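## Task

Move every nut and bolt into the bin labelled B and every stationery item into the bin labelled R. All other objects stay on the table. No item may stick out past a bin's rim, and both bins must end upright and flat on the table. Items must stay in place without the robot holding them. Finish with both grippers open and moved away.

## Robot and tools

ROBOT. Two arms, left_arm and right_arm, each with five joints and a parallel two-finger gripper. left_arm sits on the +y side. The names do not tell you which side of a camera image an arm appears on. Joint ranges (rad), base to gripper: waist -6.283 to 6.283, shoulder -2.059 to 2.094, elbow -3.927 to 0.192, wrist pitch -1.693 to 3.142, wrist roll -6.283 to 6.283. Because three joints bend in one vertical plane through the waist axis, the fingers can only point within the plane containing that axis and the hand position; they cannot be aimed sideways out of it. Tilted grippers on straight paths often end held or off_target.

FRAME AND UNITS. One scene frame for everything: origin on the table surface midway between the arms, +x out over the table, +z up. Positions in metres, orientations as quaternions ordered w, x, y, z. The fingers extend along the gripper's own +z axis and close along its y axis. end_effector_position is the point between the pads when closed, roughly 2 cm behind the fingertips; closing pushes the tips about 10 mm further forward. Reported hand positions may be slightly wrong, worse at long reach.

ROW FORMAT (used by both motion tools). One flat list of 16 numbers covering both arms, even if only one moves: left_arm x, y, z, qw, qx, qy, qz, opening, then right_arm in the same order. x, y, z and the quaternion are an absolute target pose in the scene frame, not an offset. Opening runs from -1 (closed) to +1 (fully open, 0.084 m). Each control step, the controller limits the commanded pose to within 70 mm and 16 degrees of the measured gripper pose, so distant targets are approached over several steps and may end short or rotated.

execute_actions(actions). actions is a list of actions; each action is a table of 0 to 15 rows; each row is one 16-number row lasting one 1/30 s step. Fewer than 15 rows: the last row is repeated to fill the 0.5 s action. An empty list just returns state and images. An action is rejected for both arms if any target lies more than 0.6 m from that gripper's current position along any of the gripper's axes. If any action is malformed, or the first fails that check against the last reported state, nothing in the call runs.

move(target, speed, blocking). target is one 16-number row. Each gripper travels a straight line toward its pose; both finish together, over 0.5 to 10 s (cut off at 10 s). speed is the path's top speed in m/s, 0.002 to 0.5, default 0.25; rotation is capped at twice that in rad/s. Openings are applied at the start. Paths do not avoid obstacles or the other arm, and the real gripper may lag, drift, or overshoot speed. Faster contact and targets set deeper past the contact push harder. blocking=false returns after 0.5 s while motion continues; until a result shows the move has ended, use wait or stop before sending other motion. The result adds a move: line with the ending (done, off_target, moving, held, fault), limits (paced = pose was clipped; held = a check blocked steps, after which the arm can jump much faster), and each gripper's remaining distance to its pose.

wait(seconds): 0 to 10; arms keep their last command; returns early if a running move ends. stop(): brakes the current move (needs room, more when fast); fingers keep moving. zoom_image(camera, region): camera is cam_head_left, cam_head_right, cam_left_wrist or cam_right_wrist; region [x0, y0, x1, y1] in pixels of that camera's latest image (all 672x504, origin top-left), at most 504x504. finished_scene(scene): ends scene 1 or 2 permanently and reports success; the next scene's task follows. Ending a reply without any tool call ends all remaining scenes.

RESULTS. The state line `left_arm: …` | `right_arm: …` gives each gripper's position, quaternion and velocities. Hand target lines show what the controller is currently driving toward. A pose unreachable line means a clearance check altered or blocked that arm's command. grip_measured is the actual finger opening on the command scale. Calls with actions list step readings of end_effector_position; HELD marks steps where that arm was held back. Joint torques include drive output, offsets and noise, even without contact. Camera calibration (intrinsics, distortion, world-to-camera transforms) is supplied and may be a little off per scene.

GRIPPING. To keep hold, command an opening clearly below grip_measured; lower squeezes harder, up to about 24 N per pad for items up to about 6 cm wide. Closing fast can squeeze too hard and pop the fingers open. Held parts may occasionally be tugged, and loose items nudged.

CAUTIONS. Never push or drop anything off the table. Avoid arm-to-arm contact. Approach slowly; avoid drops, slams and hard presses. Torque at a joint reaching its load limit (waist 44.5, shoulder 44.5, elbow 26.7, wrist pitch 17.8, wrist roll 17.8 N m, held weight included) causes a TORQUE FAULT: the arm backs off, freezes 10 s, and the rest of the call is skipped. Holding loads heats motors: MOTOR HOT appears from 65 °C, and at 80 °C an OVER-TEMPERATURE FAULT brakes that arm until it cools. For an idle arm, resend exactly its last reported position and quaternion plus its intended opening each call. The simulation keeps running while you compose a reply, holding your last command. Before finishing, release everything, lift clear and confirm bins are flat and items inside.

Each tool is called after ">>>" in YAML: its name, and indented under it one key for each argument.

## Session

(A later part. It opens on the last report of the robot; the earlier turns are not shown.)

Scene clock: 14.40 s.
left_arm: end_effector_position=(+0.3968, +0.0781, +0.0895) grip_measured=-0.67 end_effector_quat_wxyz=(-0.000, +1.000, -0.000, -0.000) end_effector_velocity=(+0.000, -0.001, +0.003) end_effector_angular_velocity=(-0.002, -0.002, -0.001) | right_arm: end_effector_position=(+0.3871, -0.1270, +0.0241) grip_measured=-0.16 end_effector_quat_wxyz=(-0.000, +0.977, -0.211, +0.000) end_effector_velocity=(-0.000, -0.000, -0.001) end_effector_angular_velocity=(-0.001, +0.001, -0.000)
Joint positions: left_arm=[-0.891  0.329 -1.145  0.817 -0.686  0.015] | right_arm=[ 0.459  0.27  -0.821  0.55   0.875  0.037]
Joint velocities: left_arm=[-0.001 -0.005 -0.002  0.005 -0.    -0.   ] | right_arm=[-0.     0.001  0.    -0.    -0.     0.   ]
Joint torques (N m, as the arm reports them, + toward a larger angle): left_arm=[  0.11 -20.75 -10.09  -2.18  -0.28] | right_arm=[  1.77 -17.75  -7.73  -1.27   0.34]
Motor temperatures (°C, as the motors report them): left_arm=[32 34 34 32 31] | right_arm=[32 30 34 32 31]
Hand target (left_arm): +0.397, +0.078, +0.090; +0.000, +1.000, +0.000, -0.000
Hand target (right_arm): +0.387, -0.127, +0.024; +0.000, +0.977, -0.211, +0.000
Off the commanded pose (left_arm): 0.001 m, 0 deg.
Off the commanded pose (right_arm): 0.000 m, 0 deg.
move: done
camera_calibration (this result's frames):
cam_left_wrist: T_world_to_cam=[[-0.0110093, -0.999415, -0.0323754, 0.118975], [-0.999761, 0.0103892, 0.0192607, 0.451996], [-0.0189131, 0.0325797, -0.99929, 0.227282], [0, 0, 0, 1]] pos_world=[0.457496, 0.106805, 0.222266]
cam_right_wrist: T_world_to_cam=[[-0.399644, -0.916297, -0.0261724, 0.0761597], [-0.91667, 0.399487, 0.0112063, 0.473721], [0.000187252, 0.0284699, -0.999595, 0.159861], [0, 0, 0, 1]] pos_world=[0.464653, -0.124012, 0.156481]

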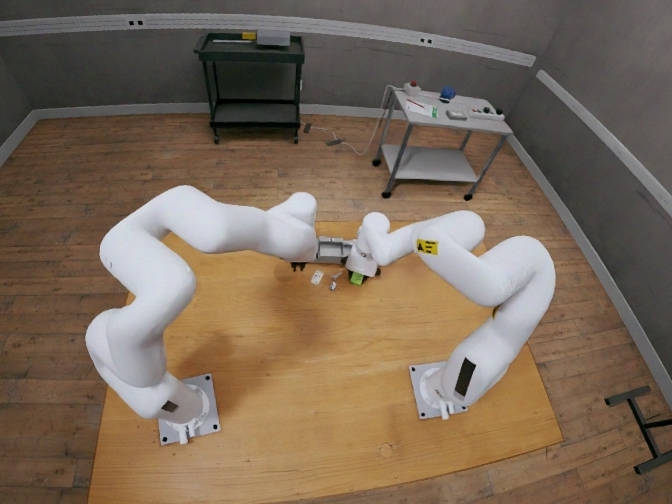

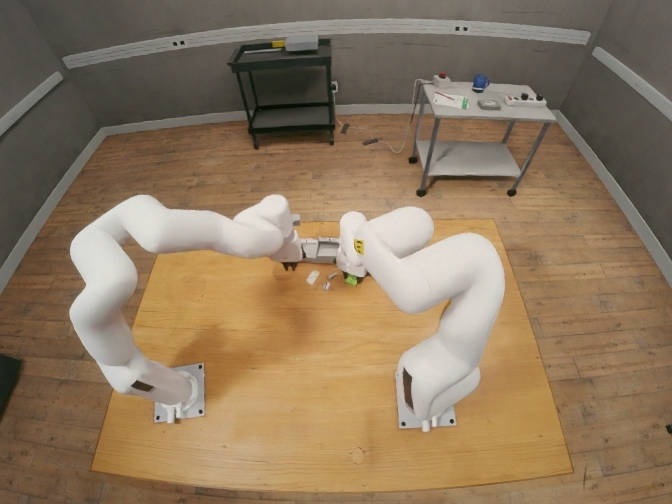

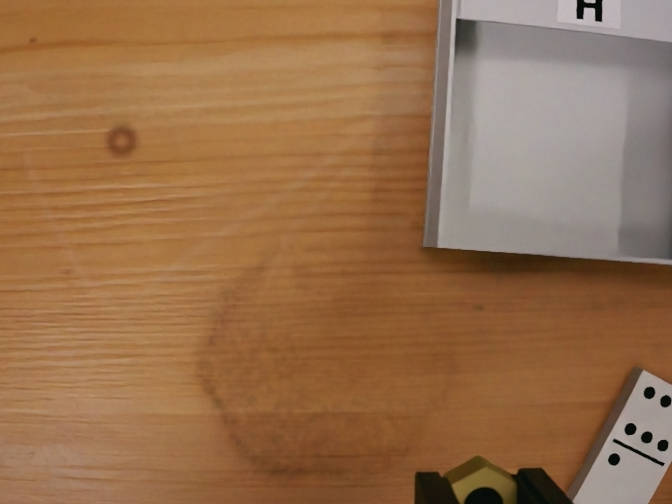

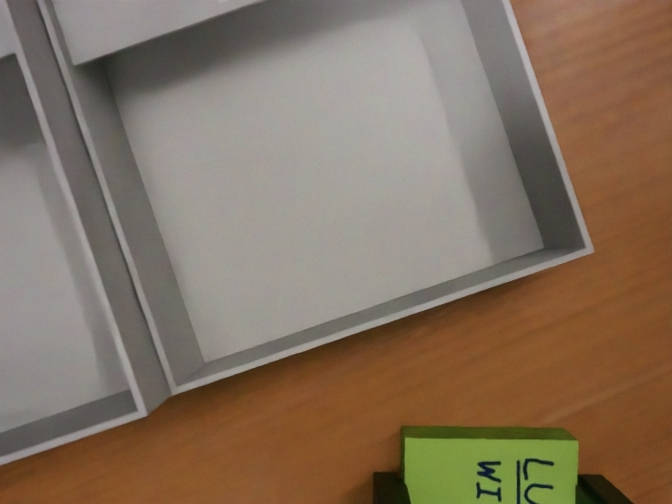

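>>> move:
  target: [0.397,0.10,0.10,0,1,0,0,-0.85, 0.387,-0.127,0.09,0,0.977,-0.211,0,-0.4]
  speed: 0.2

>>> move:
  target: [0.397,0.10,0.10,0,1,0,0,-0.85, 0.482,-0.126,0.09,0,0.999,-0.044,0,-0.4]
  speed: 0.2

Scene clock: 15.70 s.
left_arm: end_effector_position=(+0.3969, +0.0999, +0.0999) grip_measured=-0.67 end_effector_quat_wxyz=(-0.000, +1.000, -0.000, -0.000) end_effector_velocity=(-0.000, +0.000, +0.000) end_effector_angular_velocity=(-0.000, -0.000, -0.001) | right_arm: end_effector_position=(+0.3869, -0.1270, +0.0897) grip_measured=-0.16 end_effector_quat_wxyz=(+0.000, +0.977, -0.211, -0.000) end_effector_velocity=(+0.001, +0.000, +0.004) end_effector_angular_velocity=(+0.001, -0.003, -0.000)
Joint positions: left_arm=[-0.857  0.27  -1.095  0.825 -0.652  0.015] | right_arm=[ 0.459  0.115 -0.849  0.735  0.875  0.037]
Joint velocities: left_arm=[ 0.001 -0.002  0.001 -0.     0.001 -0.   ] | right_arm=[-0.    -0.007 -0.004  0.008 -0.     0.   ]
Joint torques (N m, as the arm reports them, + toward a larger angle): left_arm=[  0.16 -19.89 -10.13  -2.17  -0.27] | right_arm=[  1.86 -17.59  -8.72  -1.34   0.26]
Motor temperatures (°C, as the motors report them): left_arm=[32 34 34 32 31] | right_arm=[32 30 34 32 31]
Hand target (left_arm): +0.397, +0.100, +0.100; +0.000, +1.000, +0.000, -0.000
Hand target (right_arm): +0.387, -0.127, +0.090; +0.000, +0.977, -0.211, +0.000
Off the commanded pose (left_arm): 0.000 m, 0 deg.
Off the commanded pose (right_arm): 0.000 m, 0 deg.
move: done
camera_calibration (this result's frames):
cam_left_wrist: T_world_to_cam=[[-0.0110536, -0.999422, -0.032154, 0.141098], [-0.999765, 0.0104465, 0.0189887, 0.451699], [-0.0186419, 0.0323564, -0.999303, 0.236872], [0, 0, 0, 1]] pos_world=[0.457568, 0.128633, 0.232666]
cam_right_wrist: T_world_to_cam=[[-0.399663, -0.9163, -0.0257643, 0.0777266], [-0.916662, 0.399496, 0.011557, 0.472853], [-0.000296971, 0.028236, -0.999601, 0.225583], [0, 0, 0, 1]] pos_world=[0.464577, -0.124051, 0.222031]

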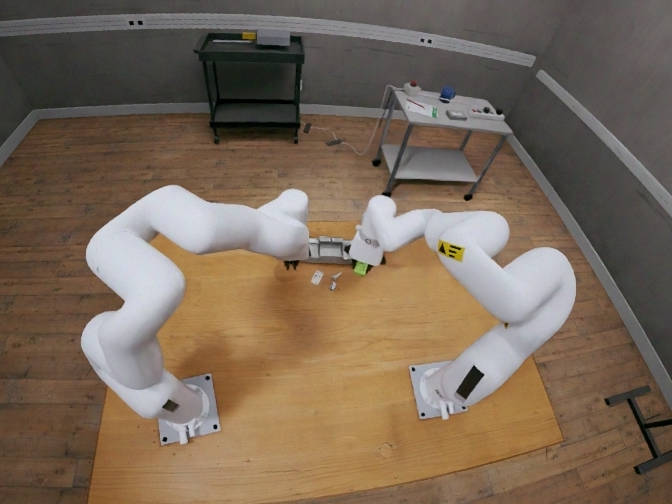

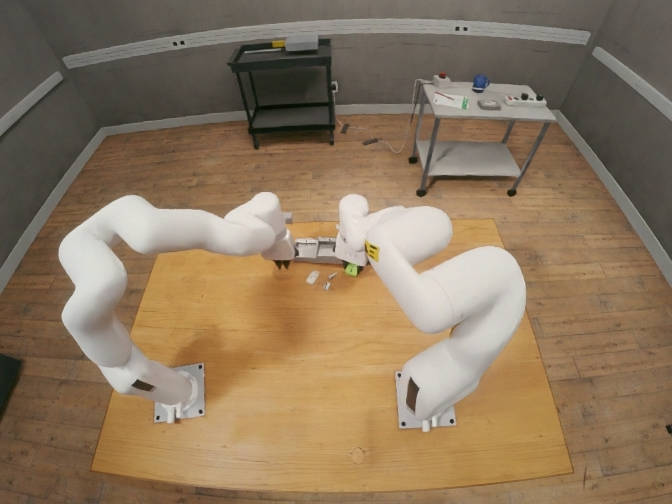

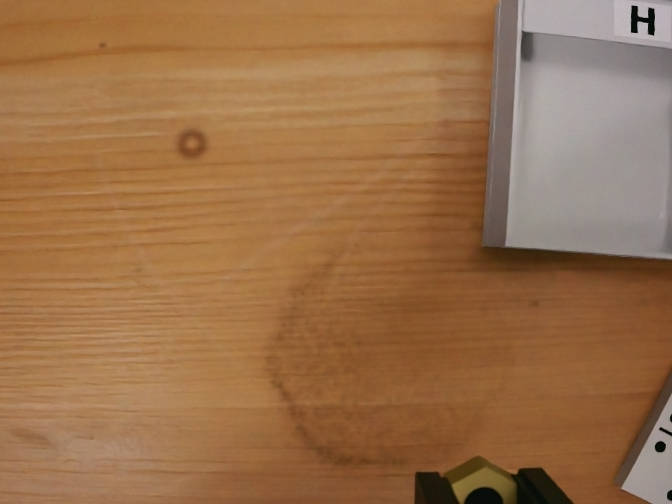

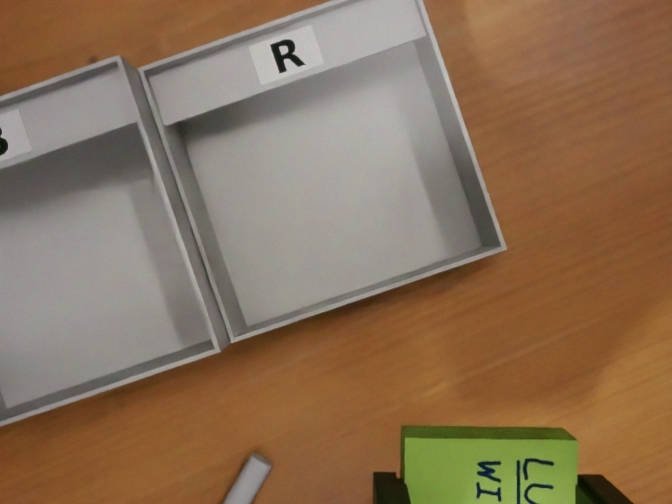

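Scene clock: 17.17 s.
left_arm: end_effector_position=(+0.3970, +0.1000, +0.1000) grip_measured=-0.67 end_effector_quat_wxyz=(+0.000, +1.000, -0.000, -0.000) end_effector_velocity=(+0.001, +0.000, +0.000) end_effector_angular_velocity=(-0.000, -0.001, +0.001) | right_arm: end_effector_position=(+0.4816, -0.1261, +0.0899) grip_measured=-0.16 end_effector_quat_wxyz=(-0.000, +0.999, -0.044, +0.000) end_effector_velocity=(+0.002, -0.000, -0.001) end_effector_angular_velocity=(-0.003, +0.008, +0.008)
Joint positions: left_arm=[-0.857  0.27  -1.095  0.825 -0.652  0.015] | right_arm=[ 0.383  0.371 -1.21   0.838  0.463  0.037]
Joint velocities: left_arm=[ 0.001 -0.     0.    -0.     0.     0.   ] | right_arm=[-0.001  0.012 -0.017  0.013 -0.009 -0.   ]
Joint torques (N m, as the arm reports them, + toward a larger angle): left_arm=[  0.46 -19.83 -10.15  -2.25  -0.22] | right_arm=[  1.4  -21.46  -9.45  -1.17   0.22]
Motor temperatures (°C, as the motors report them): left_arm=[32 34 34 32 31] | right_arm=[32 30 34 32 31]
Hand target (left_arm): +0.397, +0.100, +0.100; +0.000, +1.000, +0.000, -0.000
Hand target (right_arm): +0.482, -0.126, +0.090; -0.000, +0.999, -0.044, +0.000
Off the commanded pose (left_arm): 0.000 m, 0 deg.
Off the commanded pose (right_arm): 0.000 m, 0 deg.
move: done
camera_calibration (this result's frames):
cam_left_wrist: T_world_to_cam=[[-0.0109973, -0.999424, -0.0321008, 0.141144], [-0.999767, 0.0103935, 0.0189175, 0.451761], [-0.0185729, 0.0323014, -0.999306, 0.236946], [0, 0, 0, 1]] pos_world=[0.457609, 0.128714, 0.232766]
cam_right_wrist: T_world_to_cam=[[-0.0746499, -0.996861, -0.0263621, -0.0502056], [-0.997172, 0.0743912, 0.0106624, 0.557089], [-0.00866782, 0.0270834, -0.999596, 0.229674], [0, 0, 0, 1]] pos_world=[0.553757, -0.0977109, 0.222318]

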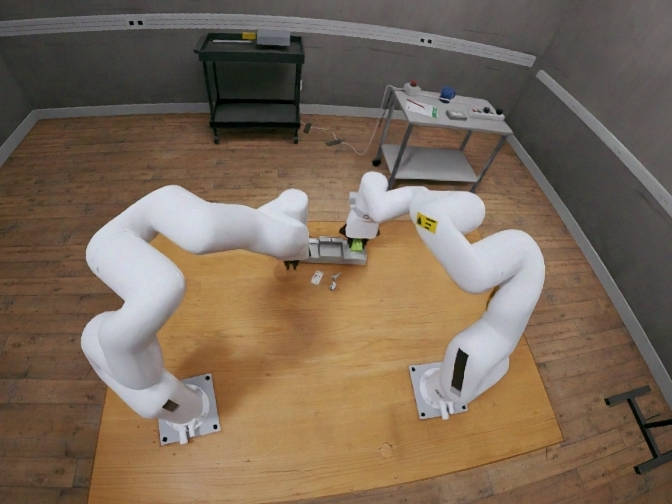

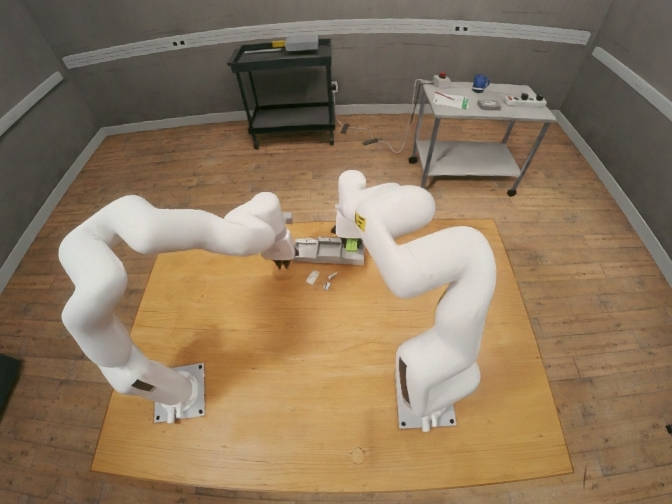

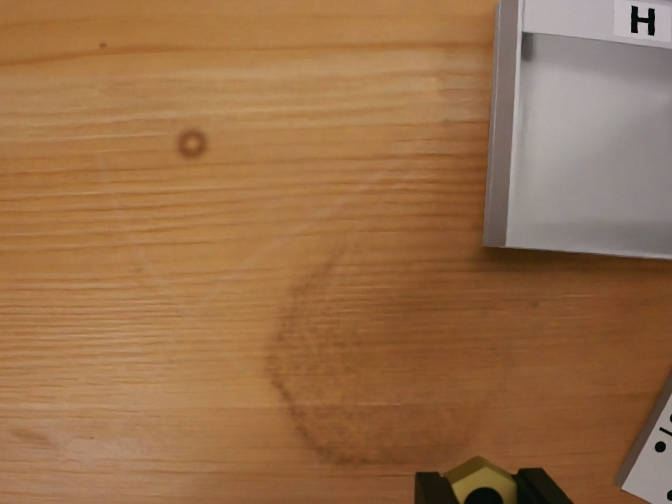

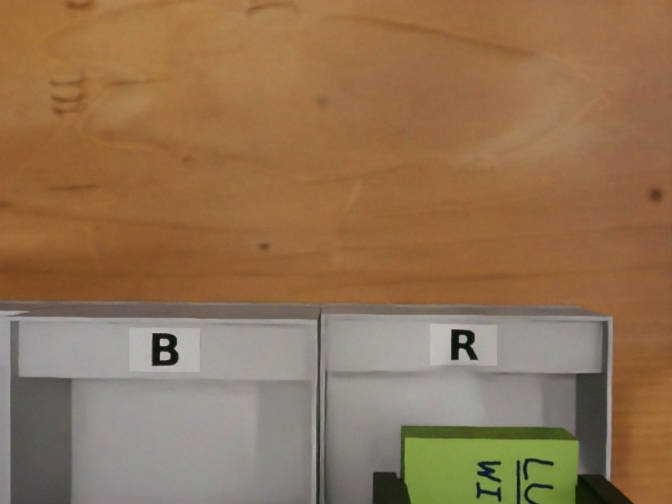

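>>> move:
  target: [0.397,0.10,0.10,0,1,0,0,-0.85, 0.482,-0.126,0.05,0,0.999,-0.044,0,-0.4]
  speed: 0.1

Scene clock: 18.33 s.
left_arm: end_effector_position=(+0.3970, +0.1000, +0.1000) grip_measured=-0.67 end_effector_quat_wxyz=(+0.000, +1.000, -0.000, -0.000) end_effector_velocity=(+0.001, +0.000, +0.000) end_effector_angular_velocity=(-0.001, -0.001, +0.001) | right_arm: end_effector_position=(+0.4820, -0.1260, +0.0505) grip_measured=-0.16 end_effector_quat_wxyz=(-0.000, +0.999, -0.044, +0.000) end_effector_velocity=(-0.000, -0.000, -0.004) end_effector_angular_velocity=(-0.001, +0.002, -0.000)
Joint positions: left_arm=[-0.857  0.27  -1.095  0.825 -0.652  0.015] | right_arm=[ 0.383  0.445 -1.191  0.746  0.462  0.037]
Joint velocities: left_arm=[ 0.001 -0.    -0.    -0.001  0.     0.   ] | right_arm=[-0.     0.009 -0.    -0.007 -0.    -0.   ]
Joint torques (N m, as the arm reports them, + toward a larger angle): left_arm=[  0.26 -20.05 -10.08  -2.24  -0.26] | right_arm=[  2.41 -23.16  -8.69  -1.44   0.02]
Motor temperatures (°C, as the motors report them): left_arm=[32 34 34 32 31] | right_arm=[32 30 34 32 31]
Hand target (left_arm): +0.397, +0.100, +0.100; +0.000, +1.000, -0.000, -0.000
Hand target (right_arm): +0.482, -0.126, +0.050; +0.000, +0.999, -0.044, +0.000
Off the commanded pose (left_arm): 0.000 m, 0 deg.
Off the commanded pose (right_arm): 0.000 m, 0 deg.
move: done
camera_calibration (this result's frames):
cam_left_wrist: T_world_to_cam=[[-0.0109973, -0.999424, -0.0321004, 0.141144], [-0.999767, 0.0103935, 0.0189169, 0.451762], [-0.0185723, 0.0323009, -0.999306, 0.236946], [0, 0, 0, 1]] pos_world=[0.457609, 0.128714, 0.232766]
cam_right_wrist: T_world_to_cam=[[-0.0738117, -0.996928, -0.0262087, -0.0514971], [-0.997231, 0.0735455, 0.0109797, 0.557892], [-0.00901842, 0.0269466, -0.999596, 0.190445], [0, 0, 0, 1]] pos_world=[0.554264, -0.0975012, 0.182893]

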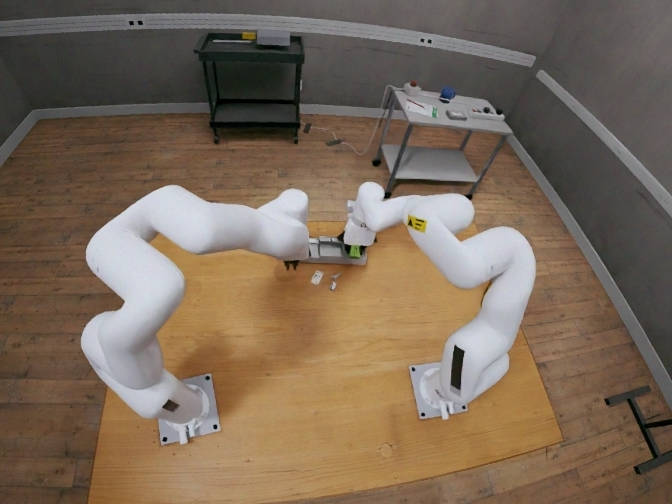

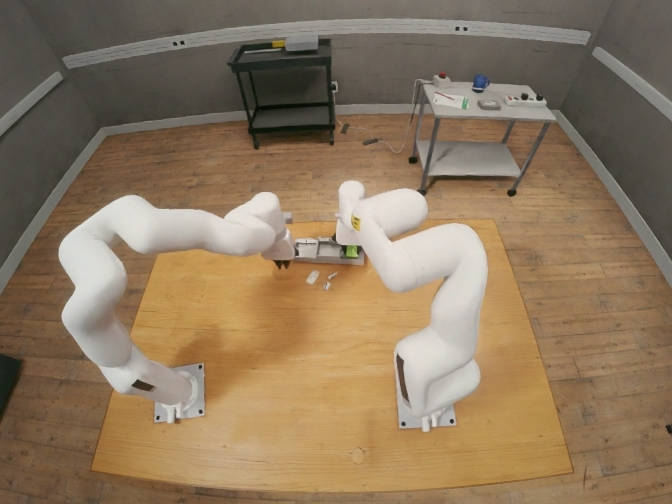

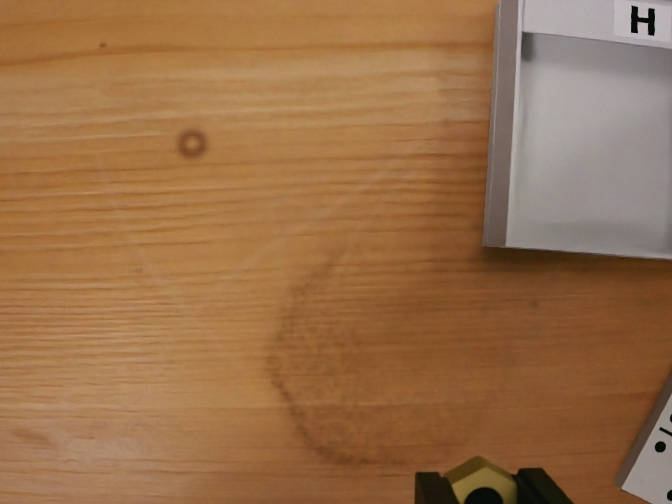

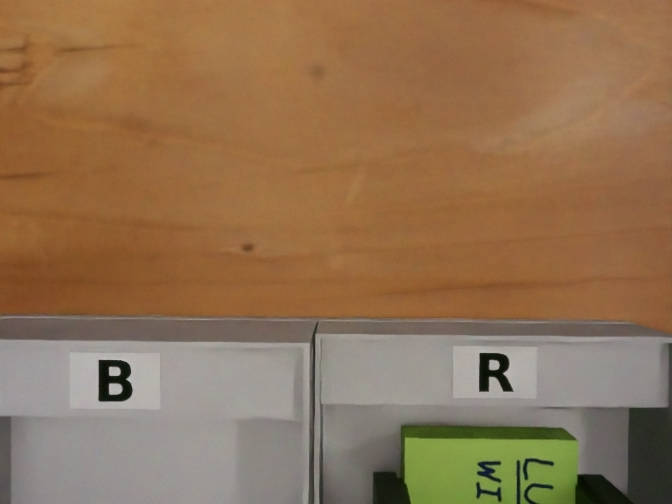

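>>> move:
  target: [0.397,0.10,0.10,0,1,0,0,-0.85, 0.482,-0.127,0.031,0,0.999,-0.044,0,-0.4]
  speed: 0.05

Scene clock: 19.33 s.
left_arm: end_effector_position=(+0.3970, +0.1000, +0.1000) grip_measured=-0.67 end_effector_quat_wxyz=(+0.000, +1.000, -0.000, -0.000) end_effector_velocity=(+0.000, +0.000, -0.000) end_effector_angular_velocity=(+0.000, +0.000, +0.001) | right_arm: end_effector_position=(+0.4820, -0.1270, +0.0315) grip_measured=-0.16 end_effector_quat_wxyz=(-0.000, +0.999, -0.044, +0.000) end_effector_velocity=(+0.001, -0.000, -0.001) end_effector_angular_velocity=(+0.001, -0.002, -0.001)
Joint positions: left_arm=[-0.857  0.27  -1.095  0.825 -0.652  0.015] | right_arm=[ 0.382  0.482 -1.185  0.702  0.461  0.037]
Joint velocities: left_arm=[ 0.001  0.001 -0.    -0.001 -0.     0.   ] | right_arm=[-0.001  0.003 -0.001 -0.004 -0.    -0.   ]
Joint torques (N m, as the arm reports them, + toward a larger angle): left_arm=[  0.65 -20.27 -10.04  -2.21  -0.2 ] | right_arm=[  1.98 -22.52  -8.56  -1.45   0.3 ]
Motor temperatures (°C, as the motors report them): left_arm=[32 34 34 32 31] | right_arm=[32 30 34 32 31]
Hand target (left_arm): +0.397, +0.100, +0.100; +0.000, +1.000, +0.000, -0.000
Hand target (right_arm): +0.482, -0.127, +0.031; +0.000, +0.999, -0.044, -0.000
Off the commanded pose (left_arm): 0.000 m, 0 deg.
Off the commanded pose (right_arm): 0.000 m, 0 deg.
move: done
camera_calibration (this result's frames):
cam_left_wrist: T_world_to_cam=[[-0.0109972, -0.999424, -0.0321005, 0.141144], [-0.999767, 0.0103934, 0.018917, 0.451762], [-0.0185725, 0.032301, -0.999306, 0.236946], [0, 0, 0, 1]] pos_world=[0.457609, 0.128714, 0.232766]
cam_right_wrist: T_world_to_cam=[[-0.0738119, -0.99693, -0.0261239, -0.0529804], [-0.99723, 0.0735418, 0.0111555, 0.558146], [-0.00920007, 0.0268749, -0.999596, 0.171557], [0, 0, 0, 1]] pos_world=[0.554268, -0.0984754, 0.163877]

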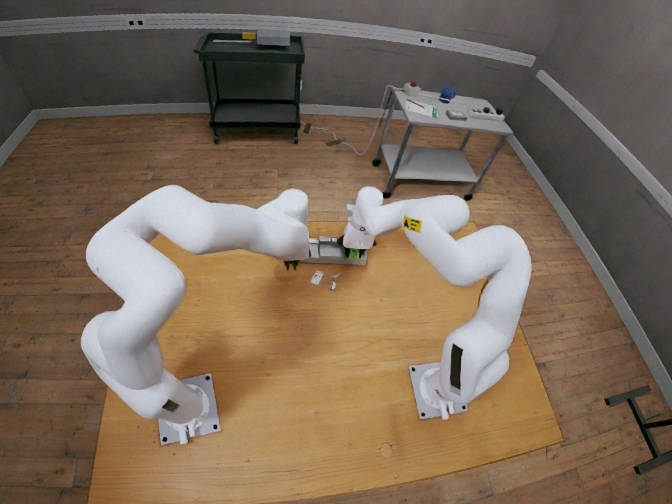

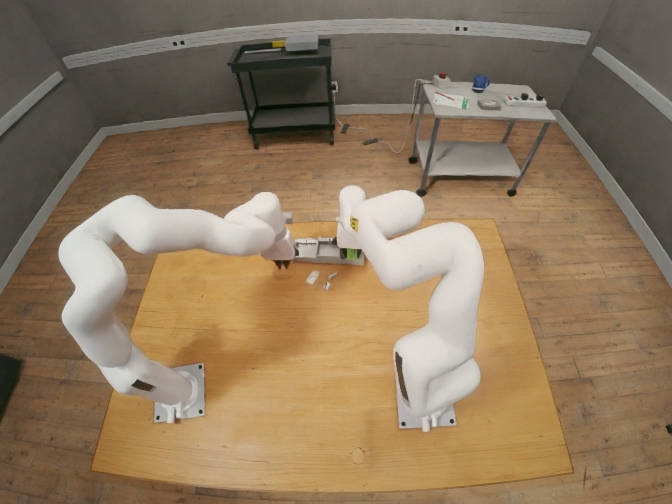

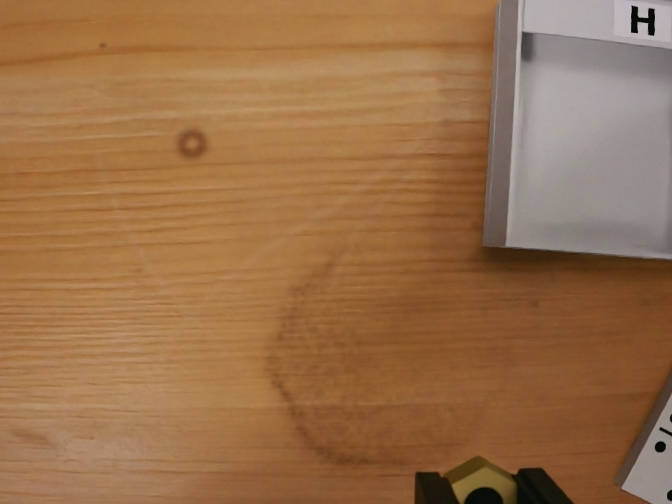

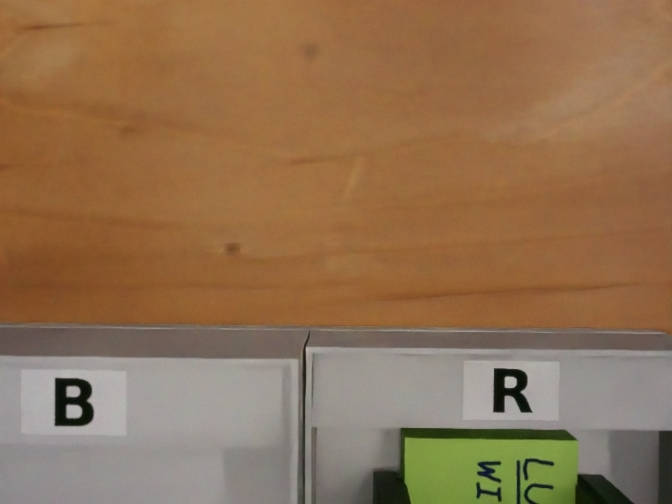

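Release (small opening), then lift.

>>> move:
  target: [0.397,0.10,0.10,0,1,0,0,-0.85, 0.482,-0.127,0.031,0,0.999,-0.044,0,0.15]
  speed: 0.05

>>> move:
  target: [0.397,0.10,0.10,0,1,0,0,-0.85, 0.482,-0.127,0.10,0,0.999,-0.044,0,0.15]
  speed: 0.2

Scene clock: 20.67 s.
left_arm: end_effector_position=(+0.3972, +0.0999, +0.1003) grip_measured=-0.67 end_effector_quat_wxyz=(+0.000, +1.000, +0.000, +0.000) end_effector_velocity=(-0.001, +0.001, -0.001) end_effector_angular_velocity=(+0.003, +0.004, +0.000) | right_arm: end_effector_position=(+0.4820, -0.1270, +0.0310) grip_measured=+0.14 end_effector_quat_wxyz=(+0.000, +0.999, -0.044, +0.000) end_effector_velocity=(-0.000, +0.000, +0.001) end_effector_angular_velocity=(+0.000, -0.001, +0.001)
Joint positions: left_arm=[-0.857  0.27  -1.095  0.825 -0.652  0.015] | right_arm=[ 0.382  0.483 -1.185  0.702  0.461  0.05 ]
Joint velocities: left_arm=[ 0.001  0.001  0.002  0.002  0.    -0.   ] | right_arm=[ 0.001 -0.002  0.001 -0.    -0.     0.   ]
Joint torques (N m, as the arm reports them, + toward a larger angle): left_arm=[  0.42 -20.04 -10.18  -2.32  -0.26] | right_arm=[  1.68 -22.25  -8.43  -1.46   0.38]
Motor temperatures (°C, as the motors report them): left_arm=[32 34 34 32 31] | right_arm=[32 30 34 32 31]
Hand target (left_arm): +0.397, +0.100, +0.100; +0.000, +1.000, -0.000, -0.000
Hand target (right_arm): +0.482, -0.127, +0.031; +0.000, +0.999, -0.044, +0.000
Off the commanded pose (left_arm): 0.000 m, 0 deg.
Off the commanded pose (right_arm): 0.000 m, 0 deg.
move: done
camera_calibration (this result's frames):
cam_left_wrist: T_world_to_cam=[[-0.0109064, -0.999442, -0.0315672, 0.14094], [-0.999781, 0.0103352, 0.0182023, 0.452068], [-0.0178659, 0.0317588, -0.999336, 0.237062], [0, 0, 0, 1]] pos_world=[0.457742, 0.12866, 0.233125]
cam_right_wrist: T_world_to_cam=[[-0.0738217, -0.996931, -0.0260484, -0.0530283], [-0.997228, 0.073548, 0.0113132, 0.558121], [-0.00936265, 0.0268113, -0.999597, 0.171158], [0, 0, 0, 1]] pos_world=[0.554261, -0.0985032, 0.163393]

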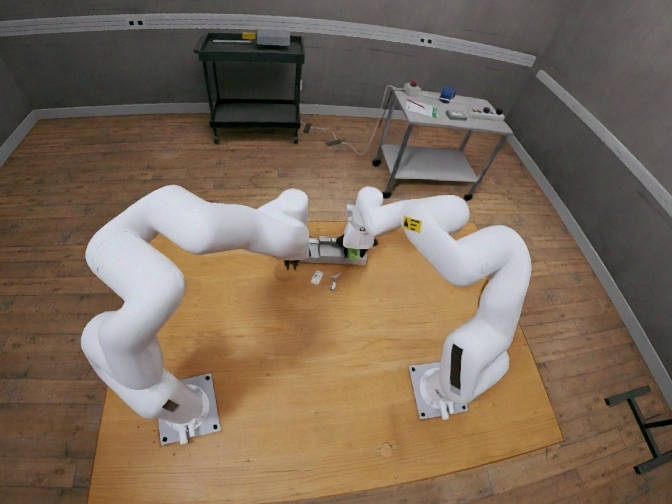

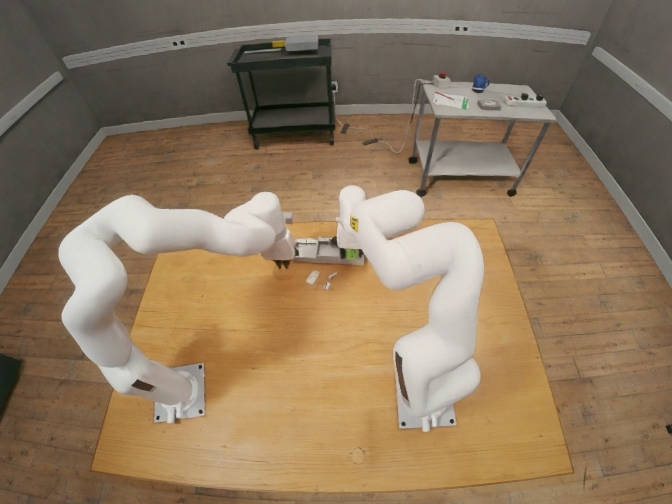

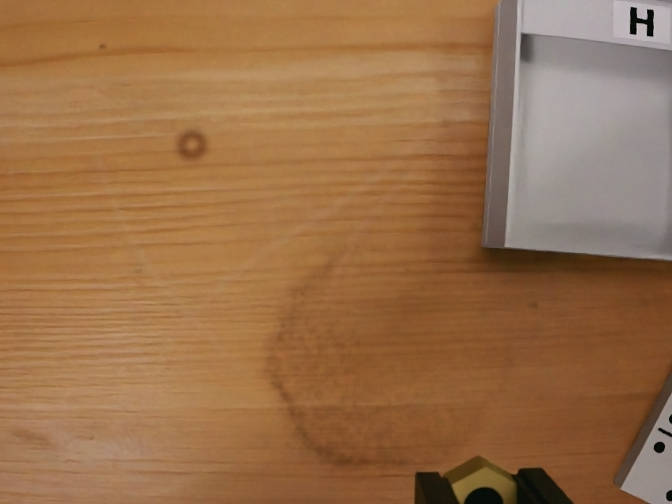

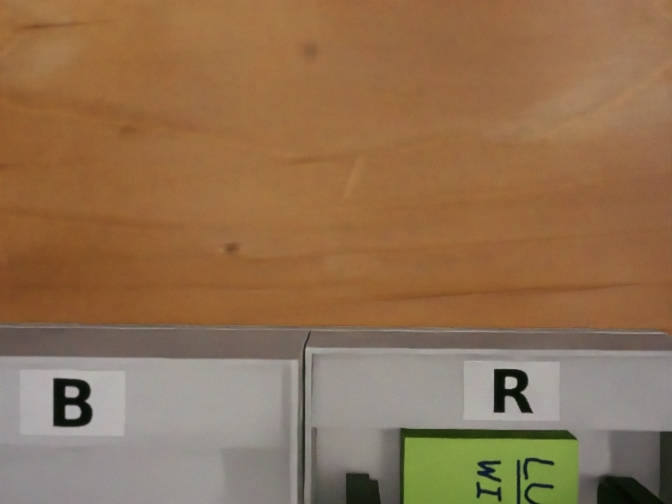

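Scene clock: 21.73 s.
left_arm: end_effector_position=(+0.3970, +0.1000, +0.1000) grip_measured=-0.67 end_effector_quat_wxyz=(+0.000, +1.000, +0.000, -0.000) end_effector_velocity=(-0.000, -0.000, +0.000) end_effector_angular_velocity=(+0.000, +0.000, -0.001) | right_arm: end_effector_position=(+0.4819, -0.1270, +0.0996) grip_measured=+0.14 end_effector_quat_wxyz=(+0.000, +0.999, -0.044, -0.000) end_effector_velocity=(+0.001, +0.000, +0.004) end_effector_angular_velocity=(+0.001, -0.002, +0.000)
Joint positions: left_arm=[-0.857  0.27  -1.095  0.825 -0.652  0.015] | right_arm=[ 0.382  0.356 -1.219  0.863  0.461  0.05 ]
Joint velocities: left_arm=[-0.001  0.    -0.     0.     0.     0.   ] | right_arm=[ 0.    -0.005 -0.004  0.006  0.    -0.   ]
Joint torques (N m, as the arm reports them, + toward a larger angle): left_arm=[  0.6  -19.66 -10.26  -2.25  -0.19] | right_arm=[  1.98 -21.59  -9.26  -1.37   0.17]
Motor temperatures (°C, as the motors report them): left_arm=[32 34 34 32 31] | right_arm=[32 30 34 32 31]
Hand target (left_arm): +0.397, +0.100, +0.100; +0.000, +1.000, +0.000, -0.000
Hand target (right_arm): +0.482, -0.127, +0.100; +0.000, +0.999, -0.044, +0.000
Off the commanded pose (left_arm): 0.000 m, 0 deg.
Off the commanded pose (right_arm): 0.000 m, 0 deg.
move: done
camera_calibration (this result's frames):
cam_left_wrist: T_world_to_cam=[[-0.0109967, -0.999424, -0.0320976, 0.141143], [-0.999767, 0.0103931, 0.0189132, 0.451764], [-0.0185687, 0.0322981, -0.999306, 0.236946], [0, 0, 0, 1]] pos_world=[0.45761, 0.128713, 0.232768]
cam_right_wrist: T_world_to_cam=[[-0.0738341, -0.996935, -0.0258688, -0.0512951], [-0.997223, 0.0735522, 0.0116884, 0.557221], [-0.00974984, 0.0266599, -0.999597, 0.239916], [0, 0, 0, 1]] pos_world=[0.554225, -0.0985188, 0.23198]

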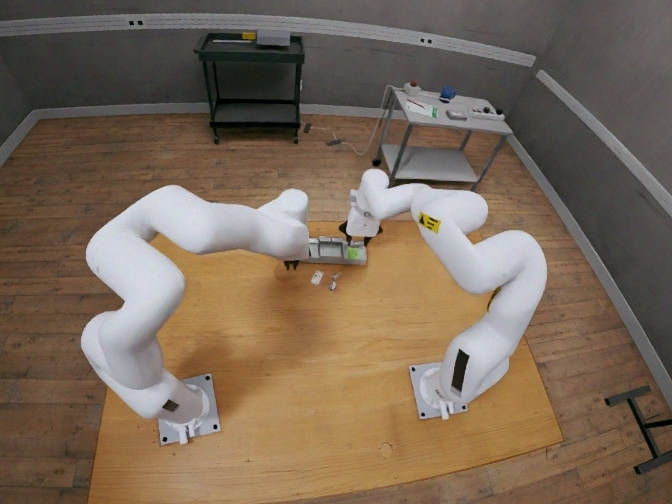

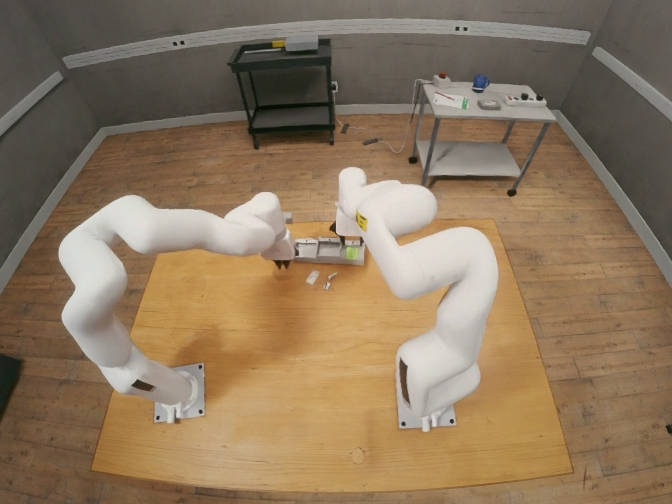

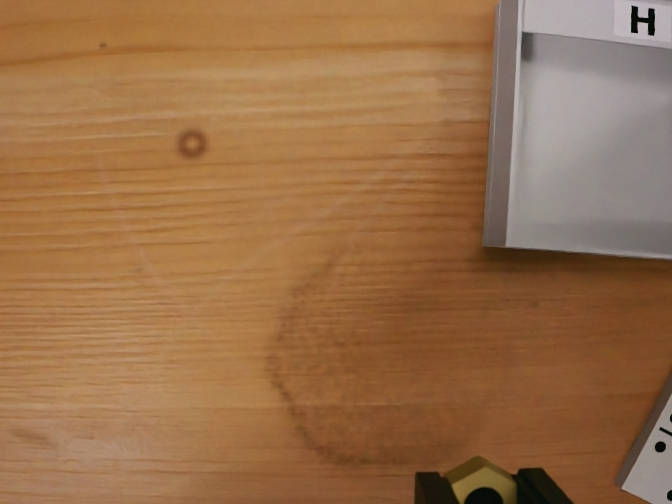

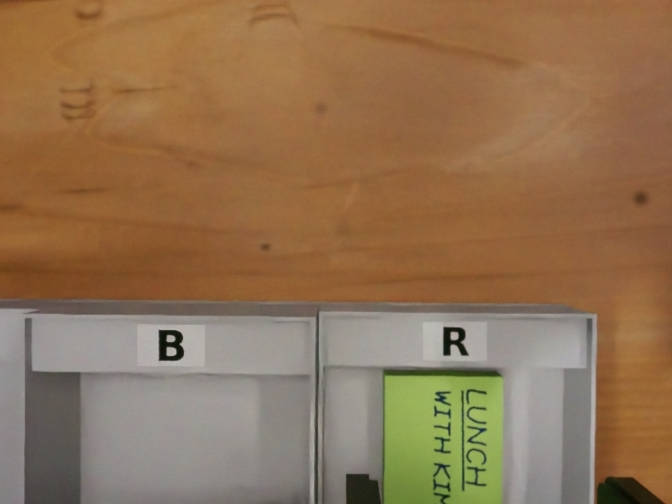

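>>> move:
  target: [0.476,-0.045,0.10,0,0.999,-0.044,0,-0.85, 0.40,-0.28,0.13,0,0.999,-0.044,0,-0.1]
  speed: 0.25

Scene clock: 23.50 s.
left_arm: end_effector_position=(+0.4759, -0.0447, +0.1003) grip_measured=-0.67 end_effector_quat_wxyz=(+0.001, +0.999, -0.044, +0.001) end_effector_velocity=(+0.002, -0.002, -0.001) end_effector_angular_velocity=(+0.015, +0.016, -0.001) | right_arm: end_effector_position=(+0.4001, -0.2799, +0.1301) grip_measured=-0.11 end_effector_quat_wxyz=(+0.000, +0.999, -0.044, -0.000) end_effector_velocity=(-0.000, -0.001, +0.002) end_effector_angular_velocity=(+0.000, -0.003, +0.000)
Joint positions: left_arm=[-0.959  0.802 -1.936  1.131 -0.666  0.015] | right_arm=[ 0.11  -0.056 -0.779  0.835  0.189  0.039]
Joint velocities: left_arm=[-0.     0.038 -0.067  0.052  0.     0.   ] | right_arm=[-0.002 -0.006  0.002  0.    -0.003 -0.   ]
Joint torques (N m, as the arm reports them, + toward a larger angle): left_arm=[  0.31 -29.07 -11.11  -2.35  -0.23] | right_arm=[  1.94 -15.27  -9.28  -1.47   0.38]
Motor temperatures (°C, as the motors report them): left_arm=[32 34 34 32 31] | right_arm=[32 30 34 32 31]
Hand target (left_arm): +0.476, -0.045, +0.100; +0.000, +0.999, -0.044, +0.000
Hand target (right_arm): +0.400, -0.280, +0.130; +0.000, +0.999, -0.044, -0.000
Off the commanded pose (left_arm): 0.000 m, 0 deg.
Off the commanded pose (right_arm): 0.000 m, 0 deg.
move: done
camera_calibration (this result's frames):
cam_left_wrist: T_world_to_cam=[[-0.0986551, -0.994661, -0.0302864, 0.0391846], [-0.99503, 0.0981877, 0.0165543, 0.534048], [-0.0134921, 0.031769, -0.999404, 0.240961], [0, 0, 0, 1]] pos_world=[0.538511, -0.0211166, 0.233164]
cam_right_wrist: T_world_to_cam=[[-0.0737195, -0.99694, -0.0259965, -0.20894], [-0.997232, 0.0734385, 0.0116044, 0.486542], [-0.0096598, 0.02678, -0.999595, 0.273708], [0, 0, 0, 1]] pos_world=[0.472437, -0.251361, 0.26252]

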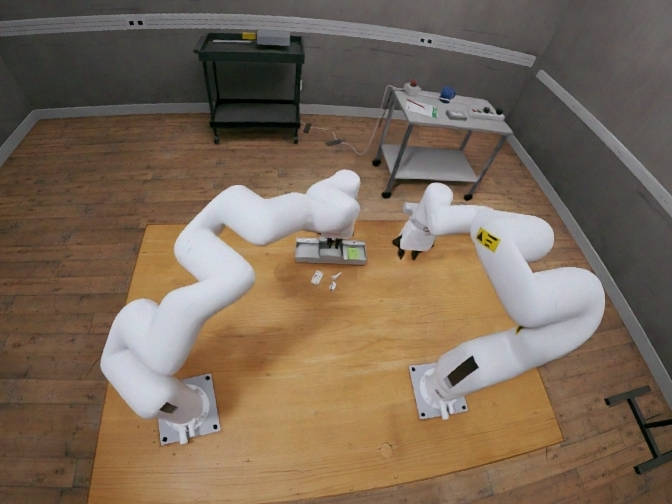

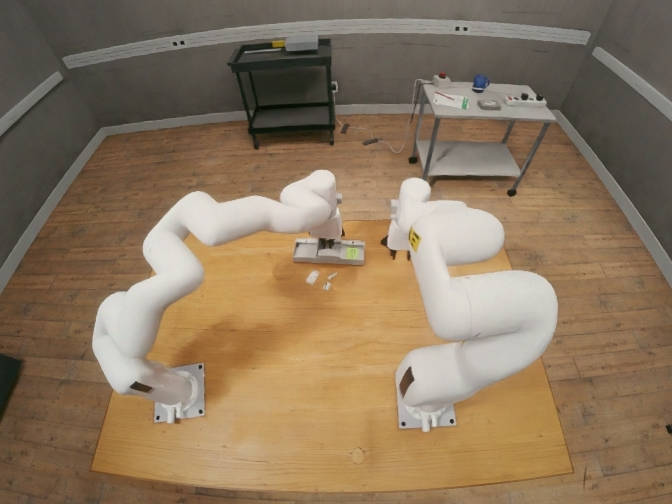

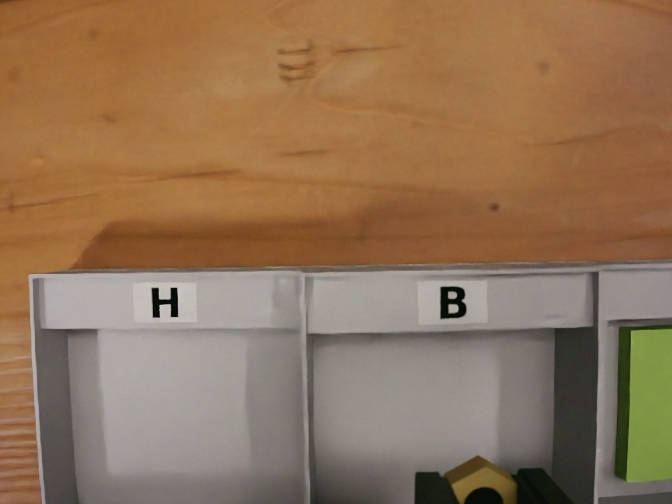

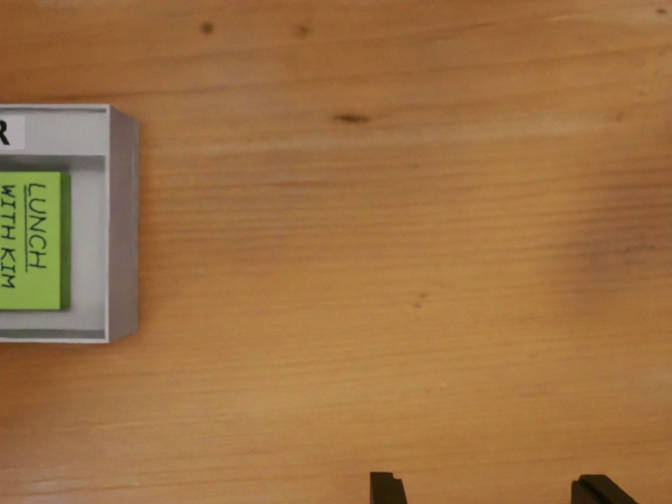

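>>> move:
  target: [0.474,-0.036,0.031,0,0.999,-0.044,0,-0.85, 0.40,-0.28,0.13,0,0.999,-0.044,0,-0.1]
  speed: 0.1

Scene clock: 24.90 s.
left_arm: end_effector_position=(+0.4741, -0.0362, +0.0317) grip_measured=-0.67 end_effector_quat_wxyz=(+0.000, +0.999, -0.044, +0.000) end_effector_velocity=(-0.000, +0.001, -0.005) end_effector_angular_velocity=(+0.001, +0.001, -0.000) | right_arm: end_effector_position=(+0.4000, -0.2800, +0.1300) grip_measured=-0.11 end_effector_quat_wxyz=(+0.000, +0.999, -0.044, +0.000) end_effector_velocity=(+0.000, +0.000, +0.000) end_effector_angular_velocity=(+0.000, -0.001, +0.001)
Joint positions: left_arm=[-0.951  0.865 -1.841  0.976 -0.658  0.015] | right_arm=[ 0.11  -0.056 -0.778  0.835  0.189  0.039]
Joint velocities: left_arm=[ 0.     0.007  0.002 -0.007  0.001 -0.   ] | right_arm=[ 0.001 -0.001 -0.    -0.    -0.    -0.   ]
Joint torques (N m, as the arm reports them, + toward a larger angle): left_arm=[  0.42 -28.61 -10.75  -2.33  -0.29] | right_arm=[  2.44 -15.44  -9.41  -1.24   0.19]
Motor temperatures (°C, as the motors report them): left_arm=[32 34 35 32 31] | right_arm=[32 30 34 32 31]
Hand target (left_arm): +0.474, -0.036, +0.031; +0.000, +0.999, -0.044, -0.000
Hand target (right_arm): +0.400, -0.280, +0.130; +0.000, +0.999, -0.044, +0.000
Off the commanded pose (left_arm): 0.001 m, 0 deg.
Off the commanded pose (right_arm): 0.000 m, 0 deg.
move: done
camera_calibration (this result's frames):
cam_left_wrist: T_world_to_cam=[[-0.0988242, -0.994597, -0.0317769, 0.0454948], [-0.994988, 0.0982723, 0.0184888, 0.532523], [-0.0152661, 0.0334448, -0.999324, 0.172995], [0, 0, 0, 1]] pos_world=[0.536991, -0.012869, 0.164478]
cam_right_wrist: T_world_to_cam=[[-0.0738217, -0.996931, -0.0260475, -0.209033], [-0.997227, 0.0735479, 0.0113152, 0.486482], [-0.00936474, 0.0268106, -0.999597, 0.273455], [0, 0, 0, 1]] pos_world=[0.472263, -0.251503, 0.262395]

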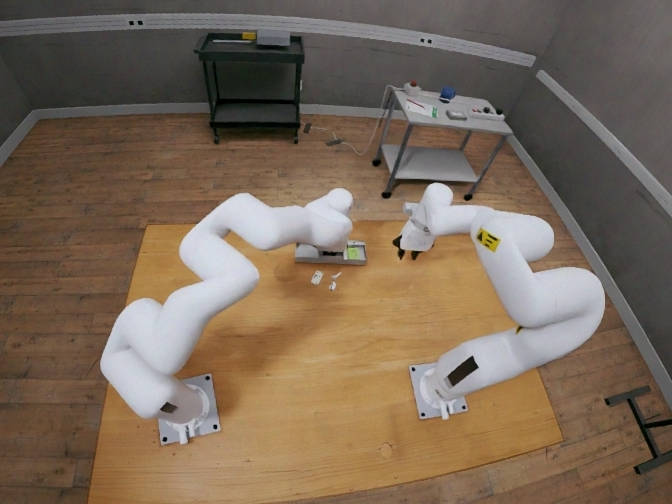

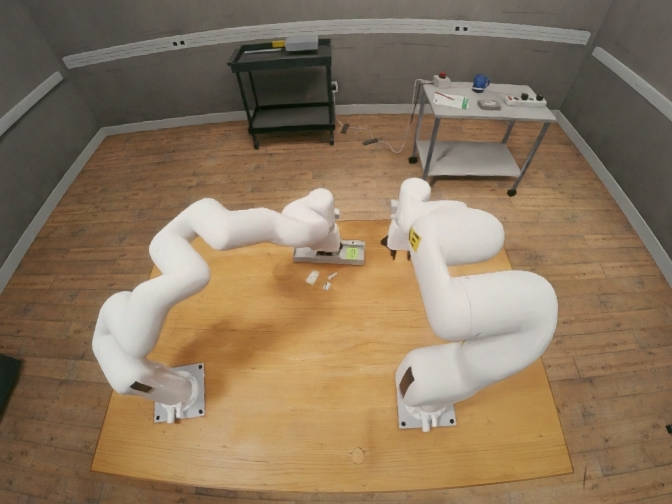

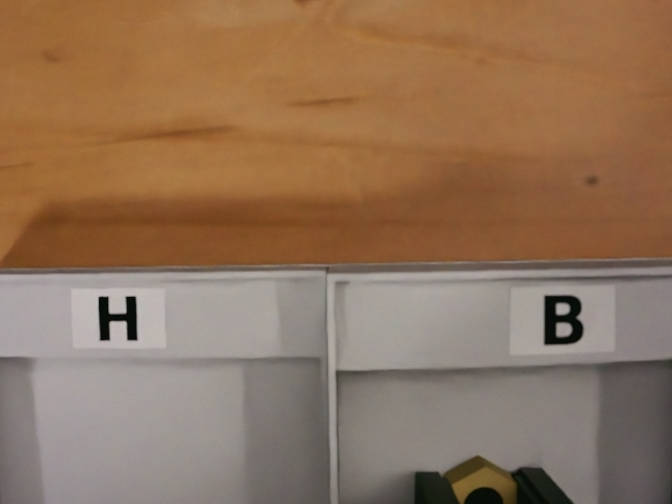

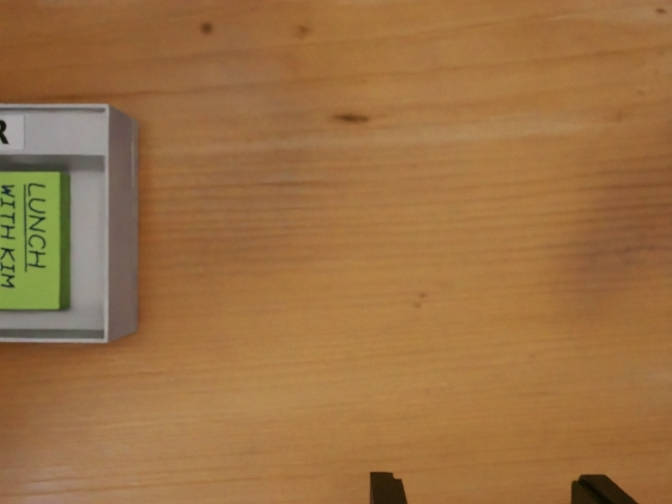

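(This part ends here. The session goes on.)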